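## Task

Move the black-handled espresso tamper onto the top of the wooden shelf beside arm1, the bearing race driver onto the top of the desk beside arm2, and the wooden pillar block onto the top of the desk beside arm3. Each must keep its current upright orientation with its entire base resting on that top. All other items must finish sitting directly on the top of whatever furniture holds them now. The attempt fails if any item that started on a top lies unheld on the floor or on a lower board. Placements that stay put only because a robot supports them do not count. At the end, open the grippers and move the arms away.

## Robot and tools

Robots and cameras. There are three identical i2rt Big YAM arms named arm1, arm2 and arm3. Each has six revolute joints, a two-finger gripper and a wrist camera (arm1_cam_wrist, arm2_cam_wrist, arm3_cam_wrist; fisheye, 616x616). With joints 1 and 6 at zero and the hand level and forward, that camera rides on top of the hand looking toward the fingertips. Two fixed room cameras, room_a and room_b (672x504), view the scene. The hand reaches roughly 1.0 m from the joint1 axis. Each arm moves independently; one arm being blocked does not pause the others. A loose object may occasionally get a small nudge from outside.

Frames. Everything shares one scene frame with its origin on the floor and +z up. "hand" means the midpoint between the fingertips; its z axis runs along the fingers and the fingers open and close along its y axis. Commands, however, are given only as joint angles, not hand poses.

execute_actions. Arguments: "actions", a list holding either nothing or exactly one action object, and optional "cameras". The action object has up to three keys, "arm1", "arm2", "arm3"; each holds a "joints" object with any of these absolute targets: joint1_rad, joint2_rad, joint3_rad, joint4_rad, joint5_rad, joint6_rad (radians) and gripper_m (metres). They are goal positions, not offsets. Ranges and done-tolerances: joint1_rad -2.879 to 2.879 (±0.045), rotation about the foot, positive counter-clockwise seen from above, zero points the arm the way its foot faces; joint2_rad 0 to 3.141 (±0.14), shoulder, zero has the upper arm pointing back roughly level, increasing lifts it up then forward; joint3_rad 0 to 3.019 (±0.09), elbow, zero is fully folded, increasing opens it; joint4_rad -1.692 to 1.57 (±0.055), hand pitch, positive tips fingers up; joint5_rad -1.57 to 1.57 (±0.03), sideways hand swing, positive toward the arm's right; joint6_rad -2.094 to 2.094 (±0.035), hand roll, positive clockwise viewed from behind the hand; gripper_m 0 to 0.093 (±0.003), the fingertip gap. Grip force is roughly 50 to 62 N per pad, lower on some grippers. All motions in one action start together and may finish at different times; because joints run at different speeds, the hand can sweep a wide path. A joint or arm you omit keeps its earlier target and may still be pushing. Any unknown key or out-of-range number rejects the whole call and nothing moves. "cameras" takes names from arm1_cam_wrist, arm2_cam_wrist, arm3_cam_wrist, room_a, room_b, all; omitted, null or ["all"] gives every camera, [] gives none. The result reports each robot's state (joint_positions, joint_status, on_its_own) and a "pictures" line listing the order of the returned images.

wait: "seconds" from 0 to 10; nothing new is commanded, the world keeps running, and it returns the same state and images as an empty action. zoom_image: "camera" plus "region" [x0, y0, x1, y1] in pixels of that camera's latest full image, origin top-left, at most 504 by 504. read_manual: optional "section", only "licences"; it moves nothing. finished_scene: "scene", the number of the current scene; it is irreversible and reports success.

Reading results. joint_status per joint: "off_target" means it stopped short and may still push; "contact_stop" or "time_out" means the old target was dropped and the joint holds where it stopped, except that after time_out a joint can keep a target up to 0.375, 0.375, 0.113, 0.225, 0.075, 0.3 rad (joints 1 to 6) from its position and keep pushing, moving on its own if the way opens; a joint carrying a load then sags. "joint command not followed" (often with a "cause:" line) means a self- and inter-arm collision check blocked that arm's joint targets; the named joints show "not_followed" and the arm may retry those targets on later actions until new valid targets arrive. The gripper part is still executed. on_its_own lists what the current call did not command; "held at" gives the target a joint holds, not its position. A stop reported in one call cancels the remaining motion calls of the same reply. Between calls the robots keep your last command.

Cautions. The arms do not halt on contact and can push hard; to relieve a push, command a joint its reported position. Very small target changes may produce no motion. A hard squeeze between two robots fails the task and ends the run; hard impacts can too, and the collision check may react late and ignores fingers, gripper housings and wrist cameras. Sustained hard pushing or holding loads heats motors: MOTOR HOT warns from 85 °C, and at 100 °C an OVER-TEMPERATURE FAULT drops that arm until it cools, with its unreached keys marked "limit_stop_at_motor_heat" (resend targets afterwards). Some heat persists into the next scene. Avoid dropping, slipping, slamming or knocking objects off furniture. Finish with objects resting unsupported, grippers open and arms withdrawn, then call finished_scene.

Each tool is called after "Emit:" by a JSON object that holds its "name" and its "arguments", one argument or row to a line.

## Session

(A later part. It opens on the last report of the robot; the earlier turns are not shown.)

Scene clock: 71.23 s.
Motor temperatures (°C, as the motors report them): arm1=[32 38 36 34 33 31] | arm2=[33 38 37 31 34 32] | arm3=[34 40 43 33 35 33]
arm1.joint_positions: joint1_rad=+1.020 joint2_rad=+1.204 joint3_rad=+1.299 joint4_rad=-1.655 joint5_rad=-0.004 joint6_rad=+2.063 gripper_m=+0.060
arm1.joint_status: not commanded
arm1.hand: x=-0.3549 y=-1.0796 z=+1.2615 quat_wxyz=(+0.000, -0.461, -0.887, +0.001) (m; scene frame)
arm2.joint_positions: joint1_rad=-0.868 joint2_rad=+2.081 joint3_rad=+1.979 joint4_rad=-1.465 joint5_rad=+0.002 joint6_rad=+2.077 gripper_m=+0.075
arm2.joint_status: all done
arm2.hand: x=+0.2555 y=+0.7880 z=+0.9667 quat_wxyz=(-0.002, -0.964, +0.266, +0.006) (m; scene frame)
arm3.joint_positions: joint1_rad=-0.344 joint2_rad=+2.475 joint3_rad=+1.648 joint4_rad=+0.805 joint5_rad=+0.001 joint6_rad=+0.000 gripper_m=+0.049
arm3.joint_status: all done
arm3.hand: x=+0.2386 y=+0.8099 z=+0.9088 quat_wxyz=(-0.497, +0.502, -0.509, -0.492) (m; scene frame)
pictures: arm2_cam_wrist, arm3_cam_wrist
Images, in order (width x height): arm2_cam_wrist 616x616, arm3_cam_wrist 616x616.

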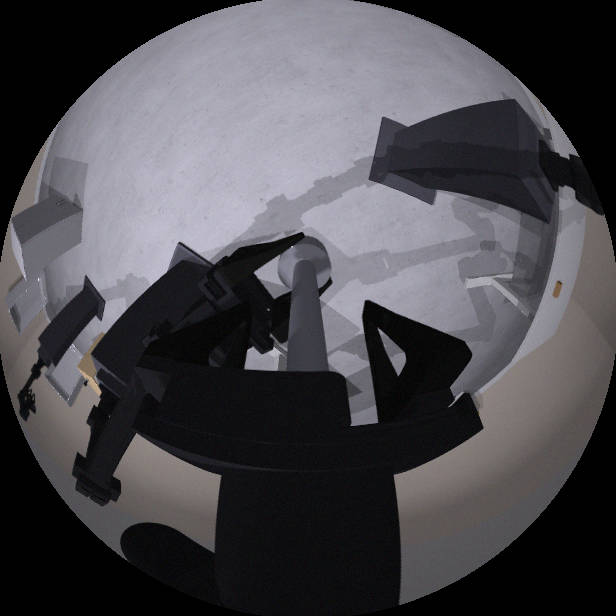

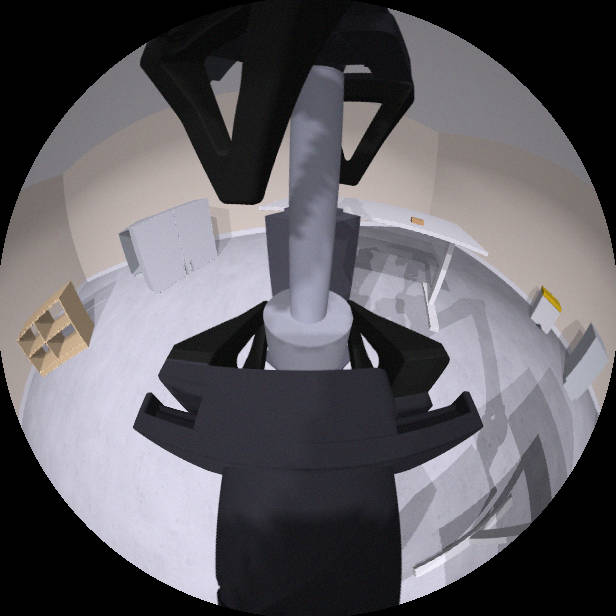

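Emit:
{"name": "execute_actions", "arguments": {
  "actions": [
    {"arm2":{"joints":{"gripper_m":0}}}
  ],
  "cameras": []
}}

Emit:
{"name": "execute_actions", "arguments": {
  "actions": [
    {"arm3":{"joints":{"gripper_m":0.093}}}
  ],
  "cameras": ["arm2_cam_wrist"]
}}

Emit:
{"name": "execute_actions", "arguments": {
  "actions": [
    {"arm3":{"joints":{"joint2_rad":2.3,"joint3_rad":1.16,"joint4_rad":1.14}}}
  ],
  "cameras": []
}}

Emit:
{"name": "execute_actions", "arguments": {
  "actions": [
    {"arm2":{"joints":{"joint1_rad":1.68,"joint6_rad":0}},"arm3":{"joints":{"joint2_rad":1.3,"joint4_rad":-1.2}}}
  ],
  "cameras": []
}}

Emit:
{"name": "execute_actions", "arguments": {
  "actions": [
    {"arm2":{"joints":{"joint2_rad":2.19,"joint3_rad":1.86,"joint4_rad":-1.18}}}
  ],
  "cameras": ["arm2_cam_wrist","room_a"]
}}

Emit:
{"name": "zoom_image", "arguments": {
  "camera": "room_a",
  "region": [570,340,672,450]
}}

Scene clock: 72.13 s.
Motor temperatures (°C, as the motors report them): arm1=[32 38 36 34 33 31] | arm2=[33 38 37 31 34 32] | arm3=[34 40 43 33 35 33]
arm1.joint_positions: joint1_rad=+1.020 joint2_rad=+1.204 joint3_rad=+1.299 joint4_rad=-1.655 joint5_rad=-0.004 joint6_rad=+2.063 gripper_m=+0.060
arm1.joint_status: not commanded
arm1.hand: x=-0.3549 y=-1.0796 z=+1.2615 quat_wxyz=(+0.000, -0.461, -0.887, +0.001) (m; scene frame)
arm2.joint_positions: joint1_rad=-0.868 joint2_rad=+2.080 joint3_rad=+1.979 joint4_rad=-1.461 joint5_rad=+0.002 joint6_rad=+2.078 gripper_m=+0.019
arm2.joint_status: gripper_m off_target (ended at +0.019, target +0.000)
arm2.hand: x=+0.2554 y=+0.7871 z=+0.9669 quat_wxyz=(-0.004, -0.964, +0.267, +0.005) (m; scene frame)
arm3.joint_positions: joint1_rad=-0.344 joint2_rad=+2.475 joint3_rad=+1.648 joint4_rad=+0.807 joint5_rad=+0.002 joint6_rad=+0.000 gripper_m=+0.049
arm3.joint_status: not commanded
arm3.hand: x=+0.2387 y=+0.8099 z=+0.9093 quat_wxyz=(-0.498, +0.502, -0.508, -0.492) (m; scene frame)
pictures: none
No camera images: the call's "cameras" was empty. Leave "cameras" out to get every camera's image.

Scene clock: 72.90 s.
Motor temperatures (°C, as the motors report them): arm1=[32 38 36 34 33 31] | arm2=[33 38 37 31 34 32] | arm3=[34 40 43 33 35 33]
arm1.joint_positions: joint1_rad=+1.020 joint2_rad=+1.204 joint3_rad=+1.299 joint4_rad=-1.655 joint5_rad=-0.004 joint6_rad=+2.063 gripper_m=+0.060
arm1.joint_status: not commanded
arm1.hand: x=-0.3549 y=-1.0796 z=+1.2615 quat_wxyz=(+0.000, -0.461, -0.887, +0.001) (m; scene frame)
arm2.joint_positions: joint1_rad=-0.868 joint2_rad=+2.089 joint3_rad=+1.975 joint4_rad=-1.461 joint5_rad=+0.002 joint6_rad=+2.078 gripper_m=+0.019
arm2.joint_status: not commanded
arm2.hand: x=+0.2553 y=+0.7881 z=+0.9597 quat_wxyz=(+0.002, -0.964, +0.267, +0.007) (m; scene frame)
arm3.joint_positions: joint1_rad=-0.344 joint2_rad=+2.464 joint3_rad=+1.648 joint4_rad=+0.835 joint5_rad=+0.002 joint6_rad=+0.000 gripper_m=+0.093
arm3.joint_status: all done
arm3.hand: x=+0.2387 y=+0.8111 z=+0.9261 quat_wxyz=(-0.508, +0.492, -0.498, -0.502) (m; scene frame)
pictures: arm2_cam_wrist
Images, in order (width x height): arm2_cam_wrist 616x616.

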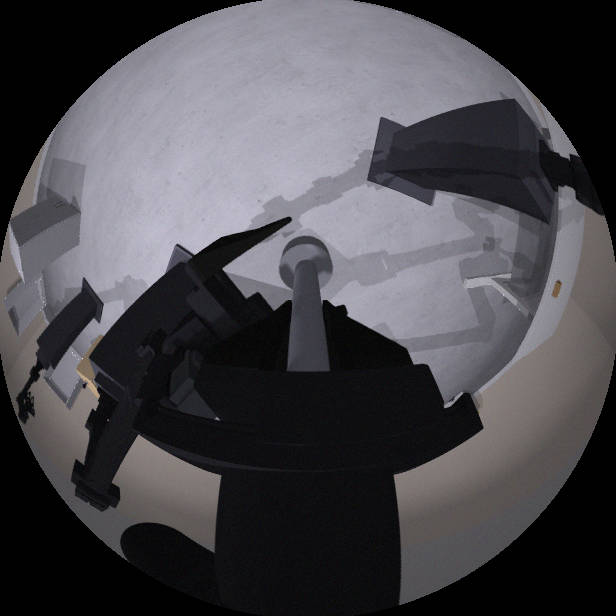

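Scene clock: 74.37 s.
Motor temperatures (°C, as the motors report them): arm1=[32 38 36 34 33 31] | arm2=[33 38 36 31 34 32] | arm3=[34 40 43 33 35 33]
arm1.joint_positions: joint1_rad=+1.020 joint2_rad=+1.204 joint3_rad=+1.299 joint4_rad=-1.655 joint5_rad=-0.004 joint6_rad=+2.063 gripper_m=+0.060
arm1.joint_status: not commanded
arm1.hand: x=-0.3549 y=-1.0796 z=+1.2615 quat_wxyz=(+0.000, -0.461, -0.887, +0.001) (m; scene frame)
arm2.joint_positions: joint1_rad=-0.868 joint2_rad=+2.089 joint3_rad=+1.975 joint4_rad=-1.461 joint5_rad=+0.002 joint6_rad=+2.078 gripper_m=+0.019
arm2.joint_status: not commanded
arm2.hand: x=+0.2553 y=+0.7881 z=+0.9597 quat_wxyz=(+0.002, -0.964, +0.267, +0.007) (m; scene frame)
arm3.joint_positions: joint1_rad=-0.344 joint2_rad=+2.284 joint3_rad=+1.160 joint4_rad=+1.127 joint5_rad=+0.002 joint6_rad=+0.000 gripper_m=+0.093
arm3.joint_status: all done
arm3.hand: x=+0.2373 y=+0.6761 z=+0.9136 quat_wxyz=(-0.504, +0.496, -0.502, -0.498) (m; scene frame)
pictures: none
No camera images: the call's "cameras" was empty. Leave "cameras" out to get every camera's image.

Scene clock: 77.13 s.
Motor temperatures (°C, as the motors report them): arm1=[32 38 36 34 33 31] | arm2=[34 38 36 31 34 32] | arm3=[34 40 43 33 35 33]
arm1.joint_positions: joint1_rad=+1.020 joint2_rad=+1.204 joint3_rad=+1.299 joint4_rad=-1.655 joint5_rad=-0.004 joint6_rad=+2.063 gripper_m=+0.060
arm1.joint_status: not commanded
arm1.hand: x=-0.3549 y=-1.0796 z=+1.2615 quat_wxyz=(+0.000, -0.461, -0.887, +0.001) (m; scene frame)
arm2.joint_positions: joint1_rad=+1.672 joint2_rad=+2.108 joint3_rad=+1.975 joint4_rad=-1.444 joint5_rad=+0.000 joint6_rad=+0.014 gripper_m=+0.019
arm2.joint_status: all done
arm2.hand: x=+0.6634 y=+1.9588 z=+0.9478 quat_wxyz=(+0.007, +0.445, -0.895, -0.003) (m; scene frame)
arm3.joint_positions: joint1_rad=-0.344 joint2_rad=+1.285 joint3_rad=+1.160 joint4_rad=-1.191 joint5_rad=+0.002 joint6_rad=+0.000 gripper_m=+0.093
arm3.joint_status: all done
arm3.hand: x=+0.2341 y=+0.3653 z=+1.1122 quat_wxyz=(-0.091, +0.697, -0.705, -0.089) (m; scene frame)
pictures: none
No camera images: the call's "cameras" was empty. Leave "cameras" out to get every camera's image.

Scene clock: 78.13 s.
Motor temperatures (°C, as the motors report them): arm1=[32 37 36 34 33 31] | arm2=[34 38 36 31 34 32] | arm3=[34 40 43 33 35 33]
arm1.joint_positions: joint1_rad=+1.020 joint2_rad=+1.204 joint3_rad=+1.299 joint4_rad=-1.655 joint5_rad=-0.004 joint6_rad=+2.063 gripper_m=+0.060
arm1.joint_status: not commanded
arm1.hand: x=-0.3549 y=-1.0796 z=+1.2615 quat_wxyz=(+0.000, -0.461, -0.887, +0.001) (m; scene frame)
arm2.joint_positions: joint1_rad=+1.673 joint2_rad=+2.223 joint3_rad=+1.854 joint4_rad=-1.188 joint5_rad=-0.001 joint6_rad=+0.013 gripper_m=+0.019
arm2.joint_status: all done
arm2.hand: x=+0.6699 y=+1.9709 z=+0.8298 quat_wxyz=(-0.002, +0.446, -0.895, -0.008) (m; scene frame)
arm3.joint_positions: joint1_rad=-0.344 joint2_rad=+1.285 joint3_rad=+1.160 joint4_rad=-1.191 joint5_rad=+0.002 joint6_rad=+0.000 gripper_m=+0.093
arm3.joint_status: not commanded
arm3.hand: x=+0.2341 y=+0.3653 z=+1.1122 quat_wxyz=(-0.091, +0.697, -0.705, -0.089) (m; scene frame)
pictures: arm2_cam_wrist, room_a
Images, in order (width x height): arm2_cam_wrist 616x616, room_a 672x504.

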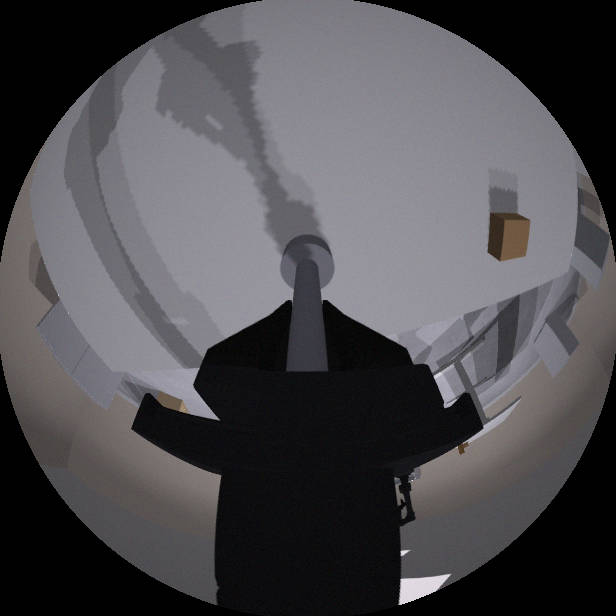

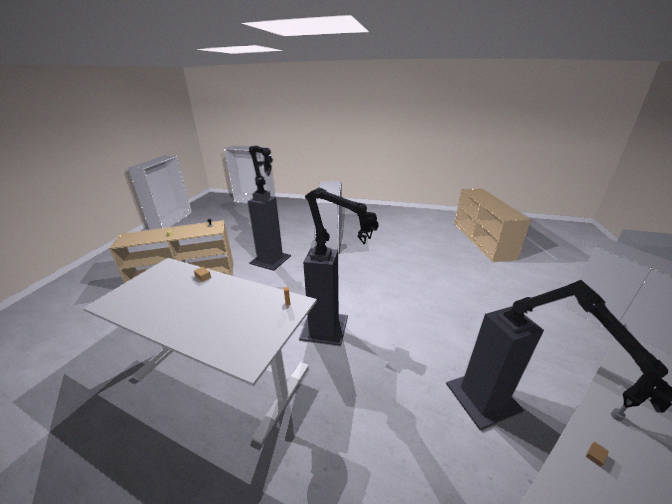

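Region (570, 340, 672, 450) of room_a's 672x504 image, scaled by 4.582, with more detail than that image has; it fills the left 467 columns of this view, and the rest is white.

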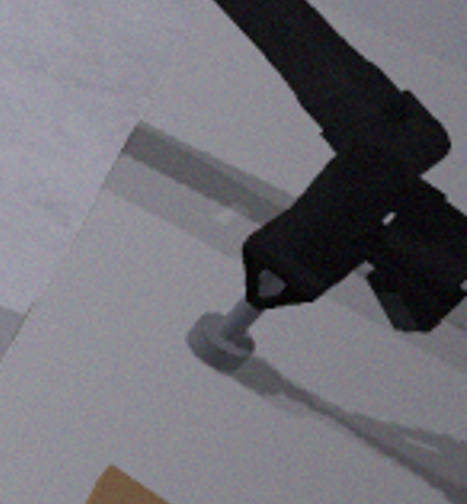

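Nearly down.

Emit:
{"name": "execute_actions", "arguments": {
  "actions": [
    {"arm2":{"joints":{"joint2_rad":2.225}}}
  ],
  "cameras": []
}}

Emit:
{"name": "execute_actions", "arguments": {
  "actions": [
    {"arm2":{"joints":{"gripper_m":0.093}}}
  ],
  "cameras": []
}}

Emit:
{"name": "execute_actions", "arguments": {
  "actions": [
    {"arm2":{"joints":{"joint2_rad":2.0,"joint3_rad":2.0,"joint4_rad":-1.5}}}
  ],
  "cameras": ["arm2_cam_wrist","room_a"]
}}

Scene clock: 78.83 s.
Motor temperatures (°C, as the motors report them): arm1=[32 37 36 34 33 31] | arm2=[34 39 36 31 34 32] | arm3=[34 39 43 33 35 33]
arm1.joint_positions: joint1_rad=+1.020 joint2_rad=+1.204 joint3_rad=+1.299 joint4_rad=-1.655 joint5_rad=-0.004 joint6_rad=+2.063 gripper_m=+0.060
arm1.joint_status: not commanded
arm1.hand: x=-0.3549 y=-1.0796 z=+1.2615 quat_wxyz=(+0.000, -0.461, -0.887, +0.001) (m; scene frame)
arm2.joint_positions: joint1_rad=+1.673 joint2_rad=+2.227 joint3_rad=+1.854 joint4_rad=-1.188 joint5_rad=-0.001 joint6_rad=+0.013 gripper_m=+0.019
arm2.joint_status: all done
arm2.hand: x=+0.6697 y=+1.9706 z=+0.8276 quat_wxyz=(+0.000, +0.446, -0.895, -0.007) (m; scene frame)
arm3.joint_positions: joint1_rad=-0.344 joint2_rad=+1.285 joint3_rad=+1.160 joint4_rad=-1.191 joint5_rad=+0.002 joint6_rad=+0.000 gripper_m=+0.093
arm3.joint_status: not commanded
arm3.hand: x=+0.2341 y=+0.3653 z=+1.1122 quat_wxyz=(-0.091, +0.697, -0.705, -0.089) (m; scene frame)
pictures: none
No camera images: the call's "cameras" was empty. Leave "cameras" out to get every camera's image.

Scene clock: 79.53 s.
Motor temperatures (°C, as the motors report them): arm1=[32 37 36 34 33 31] | arm2=[34 39 36 31 34 32] | arm3=[34 39 43 33 35 33]
arm1.joint_positions: joint1_rad=+1.020 joint2_rad=+1.204 joint3_rad=+1.299 joint4_rad=-1.655 joint5_rad=-0.004 joint6_rad=+2.063 gripper_m=+0.060
arm1.joint_status: not commanded
arm1.hand: x=-0.3549 y=-1.0796 z=+1.2615 quat_wxyz=(+0.000, -0.461, -0.887, +0.001) (m; scene frame)
arm2.joint_positions: joint1_rad=+1.673 joint2_rad=+2.224 joint3_rad=+1.854 joint4_rad=-1.188 joint5_rad=-0.001 joint6_rad=+0.013 gripper_m=+0.093
arm2.joint_status: all done
arm2.hand: x=+0.6699 y=+1.9709 z=+0.8290 quat_wxyz=(-0.001, +0.446, -0.895, -0.007) (m; scene frame)
arm3.joint_positions: joint1_rad=-0.344 joint2_rad=+1.285 joint3_rad=+1.160 joint4_rad=-1.191 joint5_rad=+0.002 joint6_rad=+0.000 gripper_m=+0.093
arm3.joint_status: not commanded
arm3.hand: x=+0.2341 y=+0.3653 z=+1.1122 quat_wxyz=(-0.091, +0.697, -0.705, -0.089) (m; scene frame)
pictures: none
No camera images: the call's "cameras" was empty. Leave "cameras" out to get every camera's image.

Scene clock: 81.00 s.
Motor temperatures (°C, as the motors report them): arm1=[32 37 36 34 33 31] | arm2=[34 39 36 31 34 32] | arm3=[34 39 43 33 35 33]
arm1.joint_positions: joint1_rad=+1.020 joint2_rad=+1.204 joint3_rad=+1.299 joint4_rad=-1.655 joint5_rad=-0.004 joint6_rad=+2.063 gripper_m=+0.060
arm1.joint_status: not commanded
arm1.hand: x=-0.3549 y=-1.0796 z=+1.2615 quat_wxyz=(+0.000, -0.461, -0.887, +0.001) (m; scene frame)
arm2.joint_positions: joint1_rad=+1.673 joint2_rad=+1.997 joint3_rad=+1.985 joint4_rad=-1.490 joint5_rad=-0.001 joint6_rad=+0.013 gripper_m=+0.093
arm2.joint_status: all done
arm2.hand: x=+0.6566 y=+1.9494 z=+1.0212 quat_wxyz=(-0.027, +0.446, -0.895, -0.021) (m; scene frame)
arm3.joint_positions: joint1_rad=-0.344 joint2_rad=+1.285 joint3_rad=+1.160 joint4_rad=-1.191 joint5_rad=+0.002 joint6_rad=+0.000 gripper_m=+0.093
arm3.joint_status: not commanded
arm3.hand: x=+0.2341 y=+0.3653 z=+1.1122 quat_wxyz=(-0.091, +0.697, -0.705, -0.089) (m; scene frame)
pictures: arm2_cam_wrist, room_a
Images, in order (width x height): arm2_cam_wrist 616x616, room_a 672x504.

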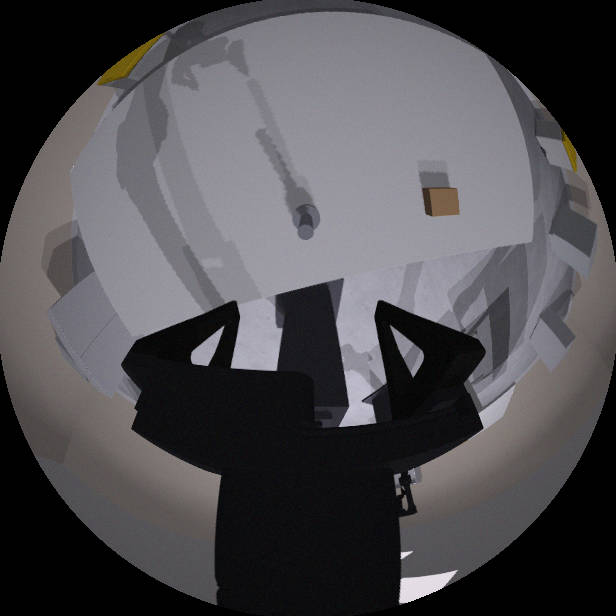

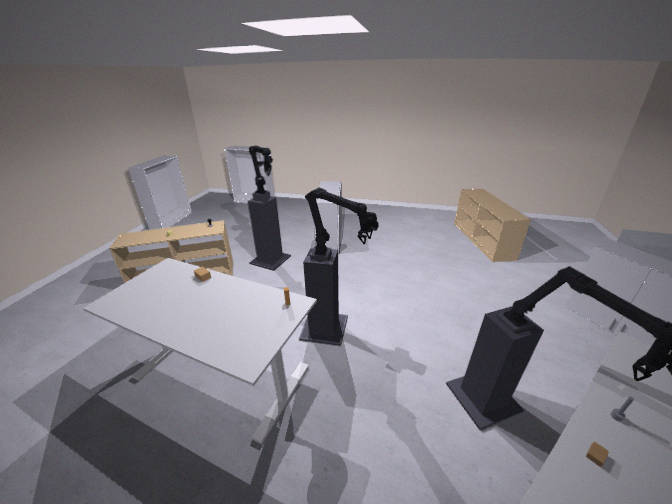

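Emit:
{"name": "finished_scene", "arguments": {
  "scene": 1
}}

The scene is finished: the task was done.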